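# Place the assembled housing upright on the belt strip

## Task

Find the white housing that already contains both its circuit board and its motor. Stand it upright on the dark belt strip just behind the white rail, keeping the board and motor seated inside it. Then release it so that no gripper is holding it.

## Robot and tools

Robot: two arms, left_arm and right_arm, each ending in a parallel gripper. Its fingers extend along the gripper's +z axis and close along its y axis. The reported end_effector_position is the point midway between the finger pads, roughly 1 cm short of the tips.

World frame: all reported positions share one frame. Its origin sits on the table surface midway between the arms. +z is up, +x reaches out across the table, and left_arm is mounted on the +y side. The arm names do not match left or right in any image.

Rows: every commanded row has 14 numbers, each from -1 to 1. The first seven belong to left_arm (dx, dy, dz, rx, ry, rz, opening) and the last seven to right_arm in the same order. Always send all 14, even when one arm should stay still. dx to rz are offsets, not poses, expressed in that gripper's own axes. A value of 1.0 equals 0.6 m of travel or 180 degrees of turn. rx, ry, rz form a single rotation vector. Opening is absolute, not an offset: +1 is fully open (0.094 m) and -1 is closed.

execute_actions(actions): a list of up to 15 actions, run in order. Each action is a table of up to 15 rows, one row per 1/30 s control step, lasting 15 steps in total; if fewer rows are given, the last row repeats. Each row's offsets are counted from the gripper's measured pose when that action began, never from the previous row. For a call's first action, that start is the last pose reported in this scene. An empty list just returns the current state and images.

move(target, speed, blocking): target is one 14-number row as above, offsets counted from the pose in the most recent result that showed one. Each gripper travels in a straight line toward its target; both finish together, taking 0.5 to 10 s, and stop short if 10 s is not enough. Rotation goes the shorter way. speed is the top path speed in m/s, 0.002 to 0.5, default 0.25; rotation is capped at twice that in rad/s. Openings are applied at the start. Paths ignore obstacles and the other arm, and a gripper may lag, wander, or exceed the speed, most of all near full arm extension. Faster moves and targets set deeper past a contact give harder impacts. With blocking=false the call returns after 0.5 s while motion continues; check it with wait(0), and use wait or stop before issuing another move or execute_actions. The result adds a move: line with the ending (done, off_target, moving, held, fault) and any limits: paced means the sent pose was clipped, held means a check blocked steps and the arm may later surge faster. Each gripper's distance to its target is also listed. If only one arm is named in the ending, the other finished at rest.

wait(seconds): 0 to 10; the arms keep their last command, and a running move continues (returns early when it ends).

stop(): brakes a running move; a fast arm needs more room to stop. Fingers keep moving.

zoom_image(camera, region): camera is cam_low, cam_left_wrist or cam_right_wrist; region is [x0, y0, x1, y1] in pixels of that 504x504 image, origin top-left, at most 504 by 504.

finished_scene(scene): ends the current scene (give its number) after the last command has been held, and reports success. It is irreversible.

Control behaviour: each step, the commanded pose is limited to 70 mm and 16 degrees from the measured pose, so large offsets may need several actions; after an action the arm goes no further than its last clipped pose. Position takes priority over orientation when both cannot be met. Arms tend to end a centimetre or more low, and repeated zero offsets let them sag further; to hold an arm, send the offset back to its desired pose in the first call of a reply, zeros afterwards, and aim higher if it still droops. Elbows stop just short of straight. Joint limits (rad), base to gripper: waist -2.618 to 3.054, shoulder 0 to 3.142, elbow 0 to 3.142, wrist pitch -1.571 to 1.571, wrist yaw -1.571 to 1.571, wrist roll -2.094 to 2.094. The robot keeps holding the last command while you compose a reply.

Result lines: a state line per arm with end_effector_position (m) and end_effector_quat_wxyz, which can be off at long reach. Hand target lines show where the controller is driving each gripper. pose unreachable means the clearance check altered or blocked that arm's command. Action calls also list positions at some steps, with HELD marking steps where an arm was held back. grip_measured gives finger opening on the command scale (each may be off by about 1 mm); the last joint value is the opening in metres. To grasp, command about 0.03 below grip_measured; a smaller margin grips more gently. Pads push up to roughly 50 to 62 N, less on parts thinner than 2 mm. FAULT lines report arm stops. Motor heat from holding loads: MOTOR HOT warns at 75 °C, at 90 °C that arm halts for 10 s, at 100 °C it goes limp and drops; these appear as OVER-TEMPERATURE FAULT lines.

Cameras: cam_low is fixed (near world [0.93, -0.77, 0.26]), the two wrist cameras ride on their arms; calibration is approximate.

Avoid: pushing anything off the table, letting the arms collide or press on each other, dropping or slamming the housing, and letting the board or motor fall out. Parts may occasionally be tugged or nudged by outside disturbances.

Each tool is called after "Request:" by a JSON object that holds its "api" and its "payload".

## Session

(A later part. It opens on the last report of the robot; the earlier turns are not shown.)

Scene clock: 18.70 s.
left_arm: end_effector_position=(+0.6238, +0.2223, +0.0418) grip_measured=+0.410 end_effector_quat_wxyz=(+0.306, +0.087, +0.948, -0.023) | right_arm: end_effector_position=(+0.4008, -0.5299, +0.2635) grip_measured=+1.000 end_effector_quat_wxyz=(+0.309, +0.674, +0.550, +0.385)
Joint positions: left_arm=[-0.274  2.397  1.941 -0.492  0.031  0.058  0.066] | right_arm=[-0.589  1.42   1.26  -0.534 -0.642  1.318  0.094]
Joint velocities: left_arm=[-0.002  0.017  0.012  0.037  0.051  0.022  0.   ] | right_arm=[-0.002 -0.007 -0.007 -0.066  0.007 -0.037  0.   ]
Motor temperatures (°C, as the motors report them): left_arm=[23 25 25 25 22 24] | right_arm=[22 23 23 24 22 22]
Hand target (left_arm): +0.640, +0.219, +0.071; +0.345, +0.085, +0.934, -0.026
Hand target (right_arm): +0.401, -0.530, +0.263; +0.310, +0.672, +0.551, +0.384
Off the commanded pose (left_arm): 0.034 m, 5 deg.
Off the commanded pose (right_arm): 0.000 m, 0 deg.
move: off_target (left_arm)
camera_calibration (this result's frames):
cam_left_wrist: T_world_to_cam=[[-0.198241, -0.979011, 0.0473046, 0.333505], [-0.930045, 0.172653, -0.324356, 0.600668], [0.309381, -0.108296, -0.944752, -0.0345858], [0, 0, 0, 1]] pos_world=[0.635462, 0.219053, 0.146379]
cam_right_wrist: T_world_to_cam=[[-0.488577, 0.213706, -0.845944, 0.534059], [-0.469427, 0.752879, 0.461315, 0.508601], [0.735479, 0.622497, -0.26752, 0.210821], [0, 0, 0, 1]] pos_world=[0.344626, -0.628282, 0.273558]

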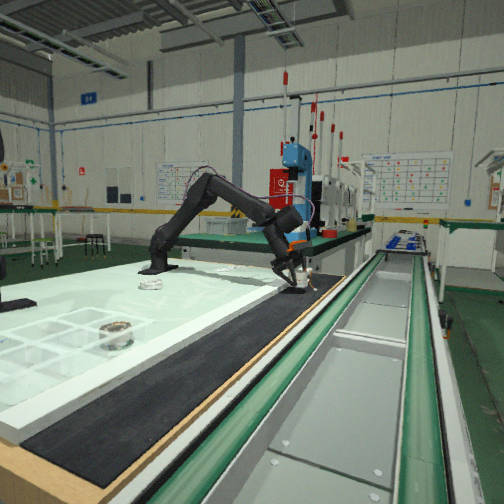

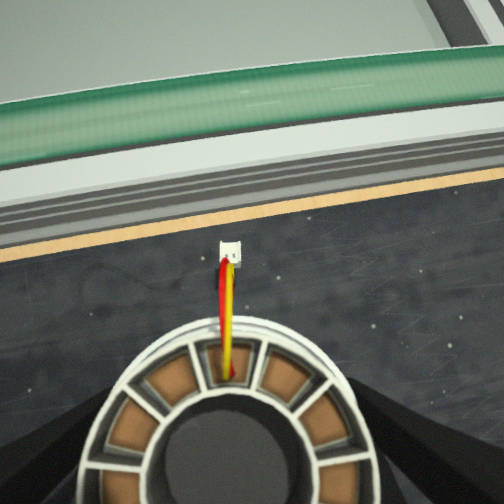

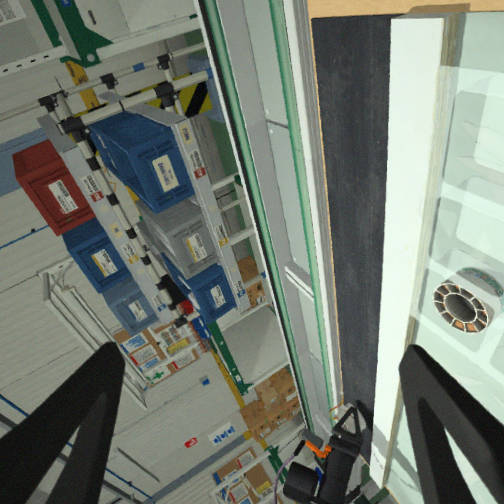

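Request:
{"api": "execute_actions", "payload": {"actions": [[[-0.050,0,-0.022,0,-0.027,0,0.38,0,0,0,0,0,0,1],[-0.049,0,-0.020,0,-0.027,0,0.38,0,0,0,0,0,0,1],[-0.049,0,-0.018,0,-0.028,0,0.38,0,0,0,0,0,0,1],[-0.048,0,-0.016,0,-0.028,0,0.38,0,0,0,0,0,0,1],[-0.047,0,-0.014,0,-0.029,0,0.38,0,0,0,0,0,0,1],[-0.046,0,-0.012,0,-0.029,0,0.38,0,0,0,0,0,0,1],[-0.046,0,-0.010,0,-0.03,0,0.38,0,0,0,0,0,0,1],[-0.045,0,-0.008,0,-0.03,0,0.38,0,0,0,0,0,0,1],[-0.044,0,-0.006,0,-0.031,0,0.38,0,0,0,0,0,0,1],[-0.043,0,-0.004,0,-0.031,0,0.38,0,0,0,0,0,0,1],[-0.042,0,-0.002,0,-0.032,0,0.38,0,0,0,0,0,0,1],[-0.041,0,0,0,-0.032,0,0.38,0,0,0,0,0,0,1]]]}}

Request:
{"api": "wait", "payload": {"seconds": 0.3}}

Request:
{"api": "zoom_image", "payload": {"camera": "cam_low", "region": [240, 210, 370, 320]}}

Scene clock: 19.63 s.
left_arm: end_effector_position=(+0.6352, +0.2210, +0.0473) grip_measured=+0.410 end_effector_quat_wxyz=(+0.332, +0.086, +0.939, -0.024) | right_arm: end_effector_position=(+0.4008, -0.5299, +0.2635) grip_measured=+1.000 end_effector_quat_wxyz=(+0.308, +0.675, +0.548, +0.386)
Joint positions: left_arm=[-0.274  2.403  1.941 -0.432  0.031  0.058  0.066] | right_arm=[-0.589  1.42   1.26  -0.534 -0.642  1.323  0.094]
Joint velocities: left_arm=[-0.007  0.017 -0.012  0.11   0.007 -0.007  0.   ] | right_arm=[-0.007 -0.002 -0.012  0.007 -0.037  0.051  0.   ]
Motor temperatures (°C, as the motors report them): left_arm=[23 25 25 25 22 24] | right_arm=[22 23 23 24 22 22]
Hand target (left_arm): +0.643, +0.219, +0.056; +0.353, +0.085, +0.932, -0.027
Hand target (right_arm): +0.401, -0.530, +0.263; +0.309, +0.674, +0.550, +0.385
Off the commanded pose (left_arm): 0.012 m, 3 deg.
Off the commanded pose (right_arm): 0.000 m, 0 deg.
Step readings (end_effector_position):
0: left_arm (+0.6238, +0.2223, +0.0418) | right_arm (+0.4008, -0.5299, +0.2635)
1: left_arm (+0.6238, +0.2223, +0.0418) | right_arm (+0.4008, -0.5299, +0.2635)
2: left_arm (+0.6241, +0.2222, +0.0420) | right_arm (+0.4008, -0.5299, +0.2635)
4: left_arm (+0.6251, +0.2221, +0.0427) | right_arm (+0.4008, -0.5299, +0.2635)
8: left_arm (+0.6284, +0.2217, +0.0452) | right_arm (+0.4008, -0.5299, +0.2635)
15: end_effector_position above
camera_calibration (this result's frames):
cam_left_wrist: T_world_to_cam=[[-0.200678, -0.97873, 0.0426076, 0.335933], [-0.911082, 0.170468, -0.375327, 0.604202], [0.360081, -0.114139, -0.925912, -0.0648863], [0, 0, 0, 1]] pos_world=[0.641256, 0.218385, 0.152381]
cam_right_wrist: T_world_to_cam=[[-0.488138, 0.217803, -0.845153, 0.535845], [-0.467795, 0.75222, 0.46404, 0.506879], [0.73681, 0.621874, -0.2653, 0.209373], [0, 0, 0, 1]] pos_world=[0.344414, -0.628197, 0.273205]

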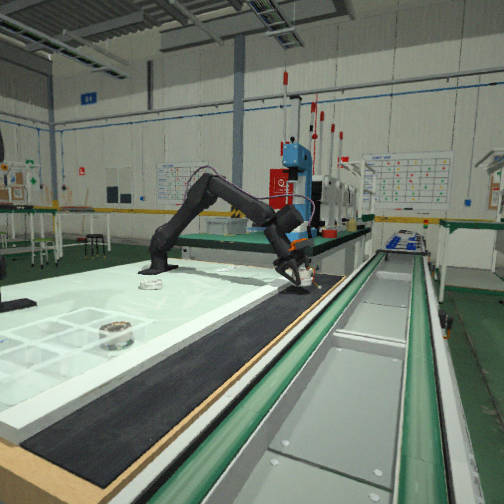

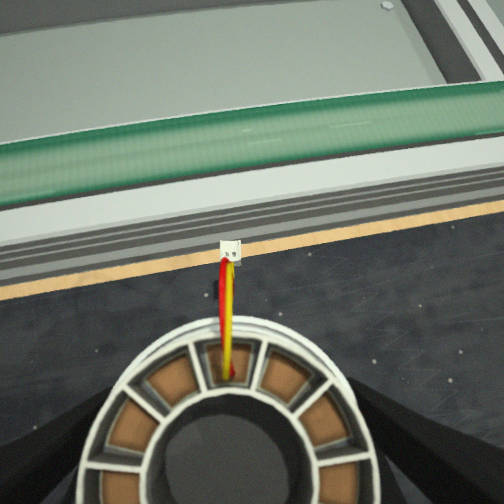

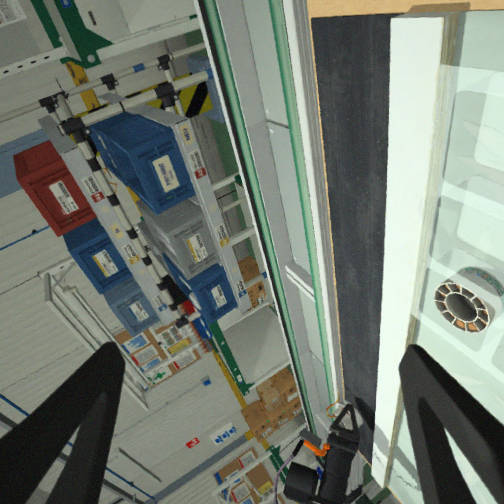

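Scene clock: 19.93 s.
left_arm: end_effector_position=(+0.6361, +0.2209, +0.0442) grip_measured=+0.410 end_effector_quat_wxyz=(+0.332, +0.086, +0.939, -0.024) | right_arm: end_effector_position=(+0.4008, -0.5299, +0.2635) grip_measured=+1.000 end_effector_quat_wxyz=(+0.308, +0.675, +0.548, +0.386)
Joint positions: left_arm=[-0.274  2.41   1.941 -0.425  0.031  0.058  0.066] | right_arm=[-0.589  1.42   1.26  -0.534 -0.642  1.323  0.094]
Joint velocities: left_arm=[-0.007 -0.022 -0.022  0.095  0.022  0.066  0.   ] | right_arm=[ 0.012 -0.002 -0.007  0.095  0.081 -0.037  0.   ]
Motor temperatures (°C, as the motors report them): left_arm=[23 25 25 26 22 24] | right_arm=[22 23 23 24 22 22]
Hand target (left_arm): +0.643, +0.219, +0.056; +0.353, +0.085, +0.931, -0.027
Hand target (right_arm): +0.401, -0.530, +0.263; +0.309, +0.674, +0.550, +0.385
Off the commanded pose (left_arm): 0.014 m, 3 deg.
Off the commanded pose (right_arm): 0.000 m, 0 deg.
wait: 0.30 s; at rest by 0.27 s
camera_calibration (this result's frames):
cam_left_wrist: T_world_to_cam=[[-0.200678, -0.97873, 0.0426076, 0.336135], [-0.911082, 0.170468, -0.375327, 0.603831], [0.360081, -0.114139, -0.925912, -0.0680019], [0, 0, 0, 1]] pos_world=[0.64208, 0.21829, 0.149349]
cam_right_wrist: T_world_to_cam=[[-0.488098, 0.218175, -0.84508, 0.536007], [-0.467647, 0.752159, 0.464288, 0.506723], [0.736931, 0.621817, -0.265099, 0.209241], [0, 0, 0, 1]] pos_world=[0.344395, -0.628189, 0.273173]

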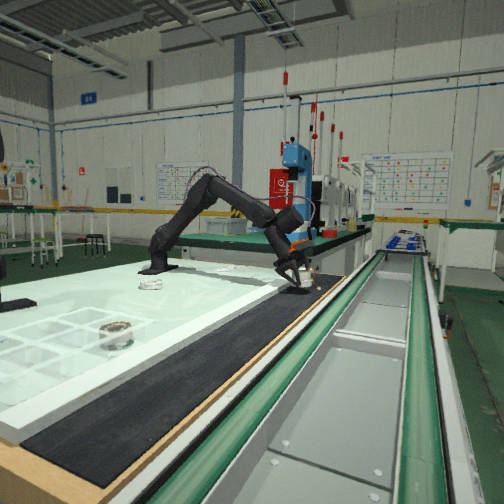

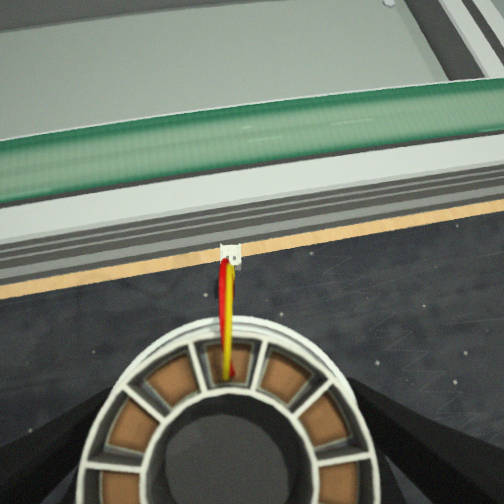

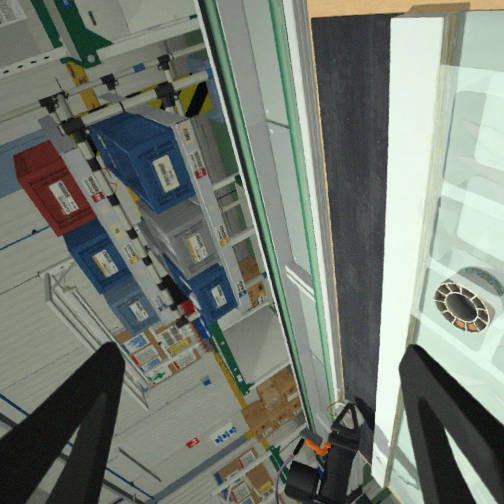

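Region (240, 210, 370, 320) of cam_low's 504x504 image, scaled by 3.877, with more detail than that image has; it fills the top 426 rows of this view, and the rest is white.

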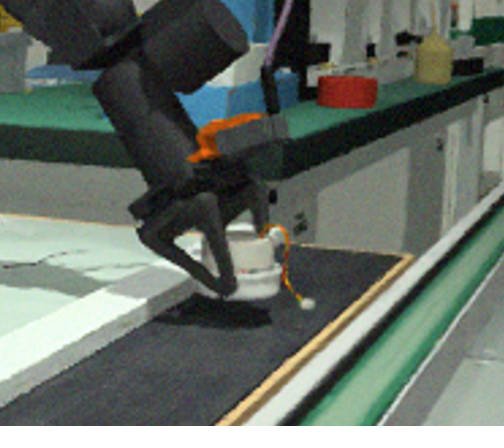

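Request:
{"api": "execute_actions", "payload": {"actions": [[[-0.020,0,-0.006,0,-0.014,0,0.38,0,0,0,0,0,0,1],[-0.0185,0,-0.0045,0,-0.013,0,0.38,0,0,0,0,0,0,1],[-0.017,0,-0.003,0,-0.012,0,0.38,0,0,0,0,0,0,1],[-0.015,0,-0.001,0,-0.0115,0,0.38,0,0,0,0,0,0,1],[-0.013,0,0.001,0,-0.0105,0,0.38,0,0,0,0,0,0,1],[-0.011,0,0.003,0,-0.0095,0,0.38,0,0,0,0,0,0,1],[-0.009,0,0.005,0,-0.0085,0,0.38,0,0,0,0,0,0,1],[-0.007,0,0.007,0,-0.008,0,0.38,0,0,0,0,0,0,1],[-0.005,0,0.009,0,-0.007,0,0.38,0,0,0,0,0,0,1],[-0.0035,0,0.0105,0,-0.006,0,0.38,0,0,0,0,0,0,1],[-0.002,0,0.012,0,-0.0055,0,0.38,0,0,0,0,0,0,1],[-0.001,0,0.013,0,-0.005,0,0.38,0,0,0,0,0,0,1],[0,0,0.014,0,-0.0045,0,0.38,0,0,0,0,0,0,1],[0.001,0,0.015,0,-0.004,0,0.38,0,0,0,0,0,0,1],[0.002,0,0.016,0,-0.0035,0,0.38,0,0,0,0,0,0,1]]]}}

Request:
{"api": "wait", "payload": {"seconds": 0.3}}

Request:
{"api": "zoom_image", "payload": {"camera": "cam_low", "region": [240, 210, 370, 320]}}

Scene clock: 20.87 s.
left_arm: end_effector_position=(+0.6346, +0.2210, +0.0254) grip_measured=+0.410 end_effector_quat_wxyz=(+0.319, +0.087, +0.944, -0.024) | right_arm: end_effector_position=(+0.4008, -0.5299, +0.2635) grip_measured=+1.000 end_effector_quat_wxyz=(+0.307, +0.676, +0.547, +0.386)
Joint positions: left_arm=[-0.274  2.443  1.941 -0.418  0.031  0.058  0.066] | right_arm=[-0.589  1.42   1.26  -0.534 -0.642  1.327  0.094]
Joint velocities: left_arm=[ 0.012  0.076  0.017 -0.022 -0.051  0.007 -0.   ] | right_arm=[-0.007  0.002 -0.007 -0.11   0.007 -0.022  0.   ]
Motor temperatures (°C, as the motors report them): left_arm=[23 25 25 26 22 24] | right_arm=[22 23 23 25 22 22]
Hand target (left_arm): +0.641, +0.220, +0.036; +0.336, +0.086, +0.937, -0.024
Hand target (right_arm): +0.401, -0.530, +0.263; +0.308, +0.675, +0.548, +0.386
Off the commanded pose (left_arm): 0.012 m, 2 deg.
Off the commanded pose (right_arm): 0.000 m, 0 deg.
Step readings (end_effector_position):
0: left_arm (+0.6364, +0.2208, +0.0445) | right_arm (+0.4008, -0.5299, +0.2635)
1: left_arm (+0.6365, +0.2208, +0.0446) | right_arm (+0.4008, -0.5299, +0.2635)
2: left_arm (+0.6365, +0.2208, +0.0446) | right_arm (+0.4008, -0.5299, +0.2635)
4: left_arm (+0.6366, +0.2208, +0.0447) | right_arm (+0.4008, -0.5299, +0.2635)
8: left_arm (+0.6367, +0.2208, +0.0409) | right_arm (+0.4008, -0.5299, +0.2635)
15: end_effector_position above
camera_calibration (this result's frames):
cam_left_wrist: T_world_to_cam=[[-0.199516, -0.978864, 0.0449236, 0.336038], [-0.92071, 0.171577, -0.350506, 0.600598], [0.33539, -0.111293, -0.935482, -0.0695835], [0, 0, 0, 1]] pos_world=[0.643359, 0.218143, 0.130323]
cam_right_wrist: T_world_to_cam=[[-0.487649, 0.222268, -0.844272, 0.537783], [-0.466016, 0.751486, 0.46701, 0.504995], [0.73826, 0.621181, -0.262881, 0.207787], [0, 0, 0, 1]] pos_world=[0.344184, -0.628102, 0.272821]

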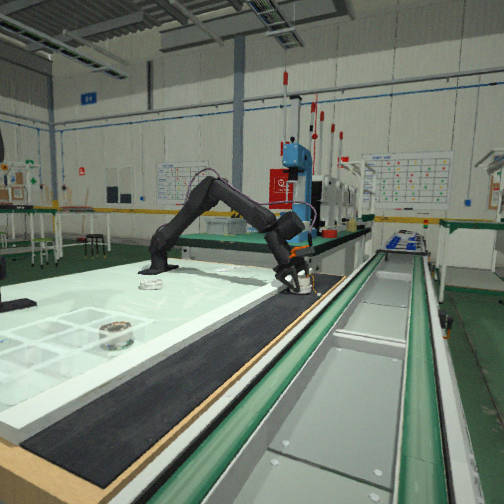

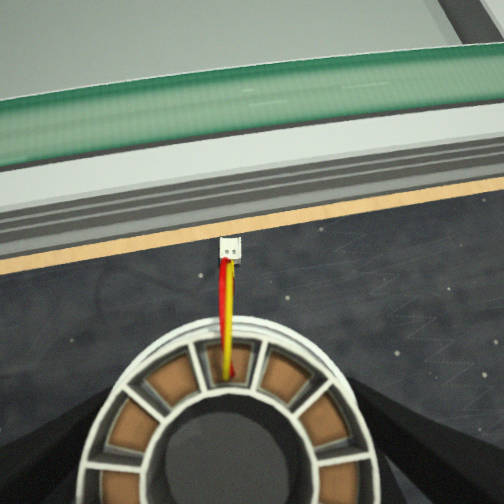

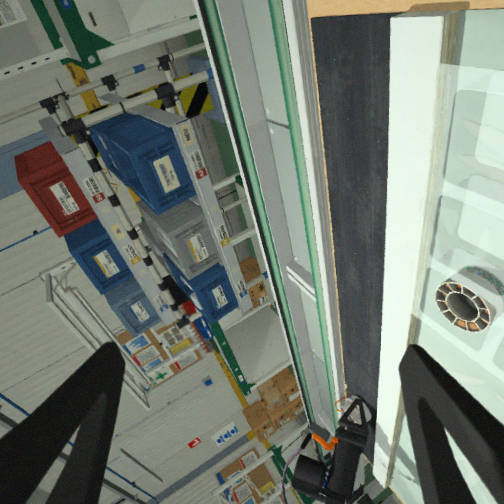

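Scene clock: 21.17 s.
left_arm: end_effector_position=(+0.6341, +0.2211, +0.0227) grip_measured=+0.410 end_effector_quat_wxyz=(+0.317, +0.087, +0.944, -0.024) | right_arm: end_effector_position=(+0.4008, -0.5299, +0.2635) grip_measured=+1.000 end_effector_quat_wxyz=(+0.307, +0.676, +0.547, +0.386)
Joint positions: left_arm=[-0.274  2.448  1.941 -0.418  0.031  0.058  0.066] | right_arm=[-0.589  1.42   1.26  -0.534 -0.642  1.327  0.094]
Joint velocities: left_arm=[ 0.012  0.002 -0.007 -0.037 -0.022 -0.022  0.002] | right_arm=[-0.007  0.012  0.007 -0.051 -0.051  0.022  0.   ]
Motor temperatures (°C, as the motors report them): left_arm=[23 26 25 26 22 24] | right_arm=[22 23 23 25 22 22]
Hand target (left_arm): +0.641, +0.220, +0.036; +0.336, +0.086, +0.937, -0.024
Hand target (right_arm): +0.401, -0.530, +0.263; +0.308, +0.675, +0.548, +0.386
Off the commanded pose (left_arm): 0.015 m, 2 deg.
Off the commanded pose (right_arm): 0.000 m, 0 deg.
wait: 0.30 s; at rest by 0.20 s
camera_calibration (this result's frames):
cam_left_wrist: T_world_to_cam=[[-0.199311, -0.978888, 0.0453174, 0.33599], [-0.922294, 0.17176, -0.346226, 0.600104], [0.331133, -0.110803, -0.937056, -0.0693583], [0, 0, 0, 1]] pos_world=[0.643405, 0.218137, 0.127553]
cam_right_wrist: T_world_to_cam=[[-0.487608, 0.22264, -0.844198, 0.537944], [-0.465868, 0.751424, 0.467257, 0.504837], [0.73838, 0.621123, -0.26268, 0.207655], [0, 0, 0, 1]] pos_world=[0.344165, -0.628094, 0.272789]

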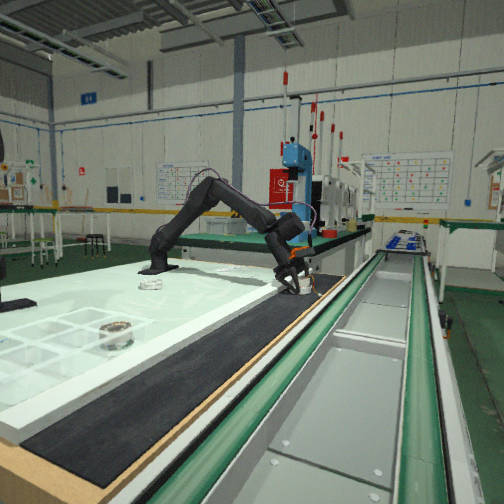

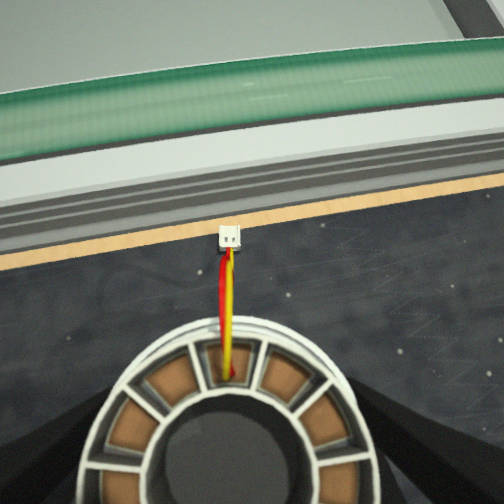

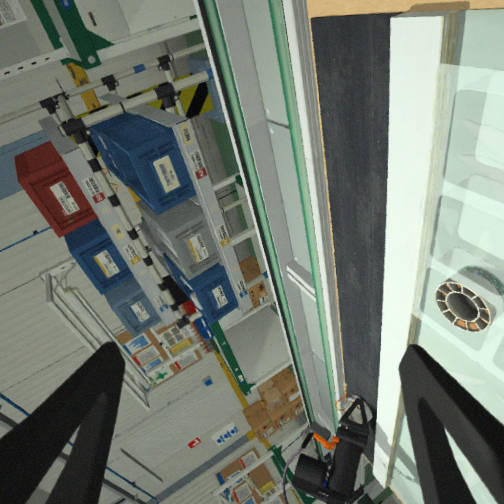

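Region (240, 210, 370, 320) of cam_low's 504x504 image, scaled by 3.877, with more detail than that image has; it fills the top 426 rows of this view, and the rest is white.

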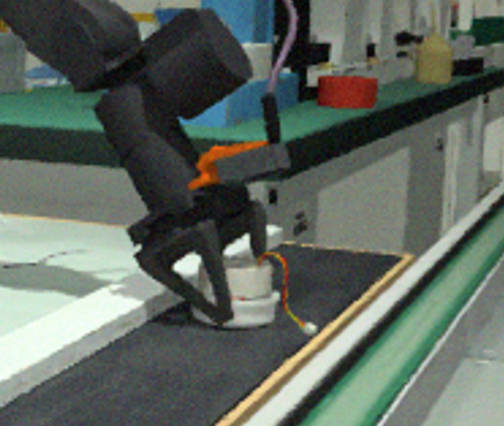

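Request:
{"api": "execute_actions", "payload": {"actions": [[[-0.021,0,-0.009,0,-0.013,0,0.38,0,0,0,0,0,0,1],[-0.020,0,-0.008,0,-0.012,0,0.38,0,0,0,0,0,0,1],[-0.019,0,-0.007,0,-0.012,0,0.38,0,0,0,0,0,0,1],[-0.018,0,-0.006,0,-0.011,0,0.38,0,0,0,0,0,0,1],[-0.018,0,-0.006,0,-0.011,0,0.38,0,0,0,0,0,0,1],[-0.018,0,-0.006,0,-0.011,0,0.38,0,0,0,0,0,0,1],[-0.018,0,-0.006,0,-0.011,0,0.40,0,0,0,0,0,0,1],[-0.018,0,-0.006,0,-0.011,0,0.42,0,0,0,0,0,0,1],[-0.018,0,-0.006,0,-0.011,0,0.5,0,0,0,0,0,0,1],[-0.018,0,-0.006,0,-0.011,0,0.7,0,0,0,0,0,0,1],[-0.018,0,-0.006,0,-0.011,0,1,0,0,0,0,0,0,1]],[[-0.022,0,-0.010,0,-0.013,0,1,0,0,0,0,0,0,1],[-0.024,0,-0.015,0,-0.013,0,1,0,0,0,0,0,0,1],[-0.026,0,-0.02,0,-0.013,0,1,0,0,0,0,0,0,1],[-0.029,0,-0.03,0,-0.013,0,1,0,0,0,0,0,0,1],[-0.032,0,-0.04,0,-0.013,0,1,0,0,0,0,0,0,1],[-0.036,0,-0.052,0,-0.013,0,1,0,0,0,0,0,0,1],[-0.04,0,-0.064,0,-0.013,0,1,0,0,0,0,0,0,1],[-0.044,0,-0.076,0,-0.013,0,1,0,0,0,0,0,0,1],[-0.048,0,-0.088,0,-0.013,0,1,0,0,0,0,0,0,1],[-0.052,0,-0.10,0,-0.013,0,1,0,0,0,0,0,0,1],[-0.056,0,-0.112,0,-0.013,0,1,0,0,0,0,0,0,1],[-0.06,0,-0.122,0,-0.013,0,1,0,0,0,0,0,0,1],[-0.063,0,-0.13,0,-0.013,0,1,0,0,0,0,0,0,1],[-0.065,0,-0.136,0,-0.013,0,1,0,0,0,0,0,0,1],[-0.066,0,-0.14,0,-0.013,0,1,0,0,0,0,0,0,1]]]}}

Request:
{"api": "zoom_image", "payload": {"camera": "cam_low", "region": [240, 210, 370, 320]}}

Scene clock: 22.57 s.
left_arm: end_effector_position=(+0.6254, +0.2221, +0.0996) grip_measured=+1.000 end_effector_quat_wxyz=(+0.346, +0.086, +0.934, -0.024) | right_arm: end_effector_position=(+0.4008, -0.5299, +0.2635) grip_measured=+1.000 end_effector_quat_wxyz=(+0.306, +0.679, +0.544, +0.388)
Joint positions: left_arm=[-0.274  2.294  1.941 -0.509  0.031  0.058  0.094] | right_arm=[-0.589  1.42   1.26  -0.534 -0.642  1.336  0.094]
Joint velocities: left_arm=[ 0.007 -0.432  0.002 -0.227  0.022  0.037  0.   ] | right_arm=[-0.007 -0.002 -0.017 -0.007 -0.007 -0.037  0.   ]
Motor temperatures (°C, as the motors report them): left_arm=[23 26 25 26 22 24] | right_arm=[22 23 23 25 22 22]
Hand target (left_arm): +0.618, +0.225, +0.114; +0.340, +0.086, +0.936, -0.025
Hand target (right_arm): +0.401, -0.530, +0.263; +0.306, +0.677, +0.545, +0.387
Off the commanded pose (left_arm): 0.018 m, 1 deg.
Off the commanded pose (right_arm): 0.000 m, 0 deg.
Step readings (end_effector_position; steps 1 to 15: 1st action; 16 to 30: 2nd action):
0: left_arm (+0.6341, +0.2211, +0.0227) | right_arm (+0.4008, -0.5299, +0.2635)
1: left_arm (+0.6341, +0.2211, +0.0227) | right_arm (+0.4008, -0.5299, +0.2635)
2: left_arm (+0.6341, +0.2211, +0.0227) | right_arm (+0.4008, -0.5299, +0.2635)
4: left_arm (+0.6341, +0.2211, +0.0227) | right_arm (+0.4008, -0.5299, +0.2635)
8: left_arm (+0.6341, +0.2211, +0.0227) | right_arm (+0.4008, -0.5299, +0.2635)
15: left_arm (+0.6356, +0.2209, +0.0238) | right_arm (+0.4008, -0.5299, +0.2635)
16: left_arm (+0.6359, +0.2209, +0.0240) | right_arm (+0.4008, -0.5299, +0.2635)
17: left_arm (+0.6362, +0.2208, +0.0243) | right_arm (+0.4008, -0.5299, +0.2635)
19: left_arm (+0.6364, +0.2208, +0.0252) | right_arm (+0.4008, -0.5299, +0.2635)
23: left_arm (+0.6334, +0.2212, +0.0378) | right_arm (+0.4008, -0.5299, +0.2635)
30: end_effector_position above
camera_calibration (this result's frames):
cam_left_wrist: T_world_to_cam=[[-0.201959, -0.978583, 0.0398561, 0.333879], [-0.898971, 0.169072, -0.404062, 0.610218], [0.388669, -0.117433, -0.913863, -0.0311341], [0, 0, 0, 1]] pos_world=[0.628099, 0.219901, 0.204806]
cam_right_wrist: T_world_to_cam=[[-0.48664, 0.231184, -0.842458, 0.541625], [-0.462463, 0.74997, 0.472942, 0.501204], [0.741155, 0.619758, -0.258051, 0.2046], [0, 0, 0, 1]] pos_world=[0.343724, -0.627905, 0.272053]

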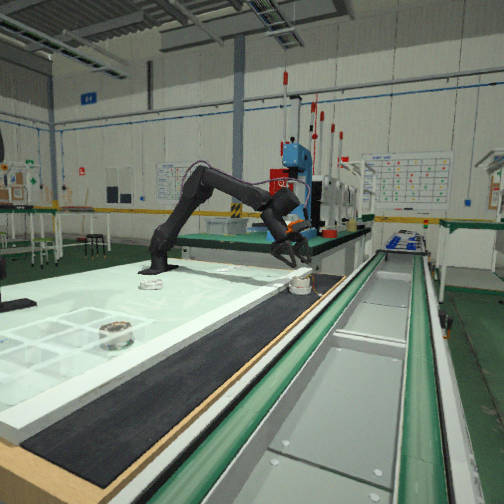

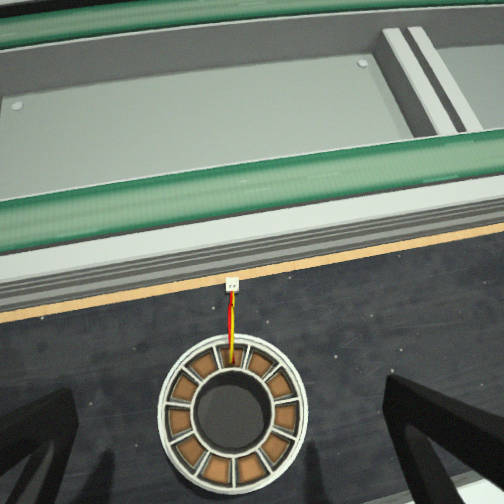

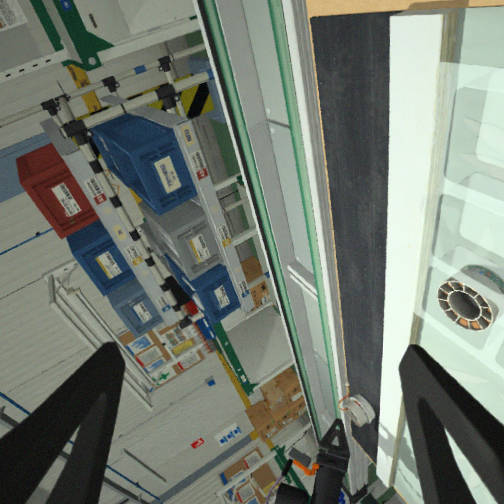

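Region (240, 210, 370, 320) of cam_low's 504x504 image, scaled by 3.877, with more detail than that image has; it fills the top 426 rows of this view, and the rest is white.

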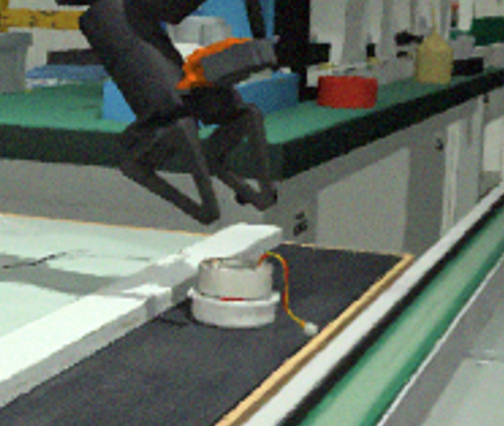

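Request:
{"api": "finished_scene", "payload": {"scene": 1}}

The scene is finished: the task was done.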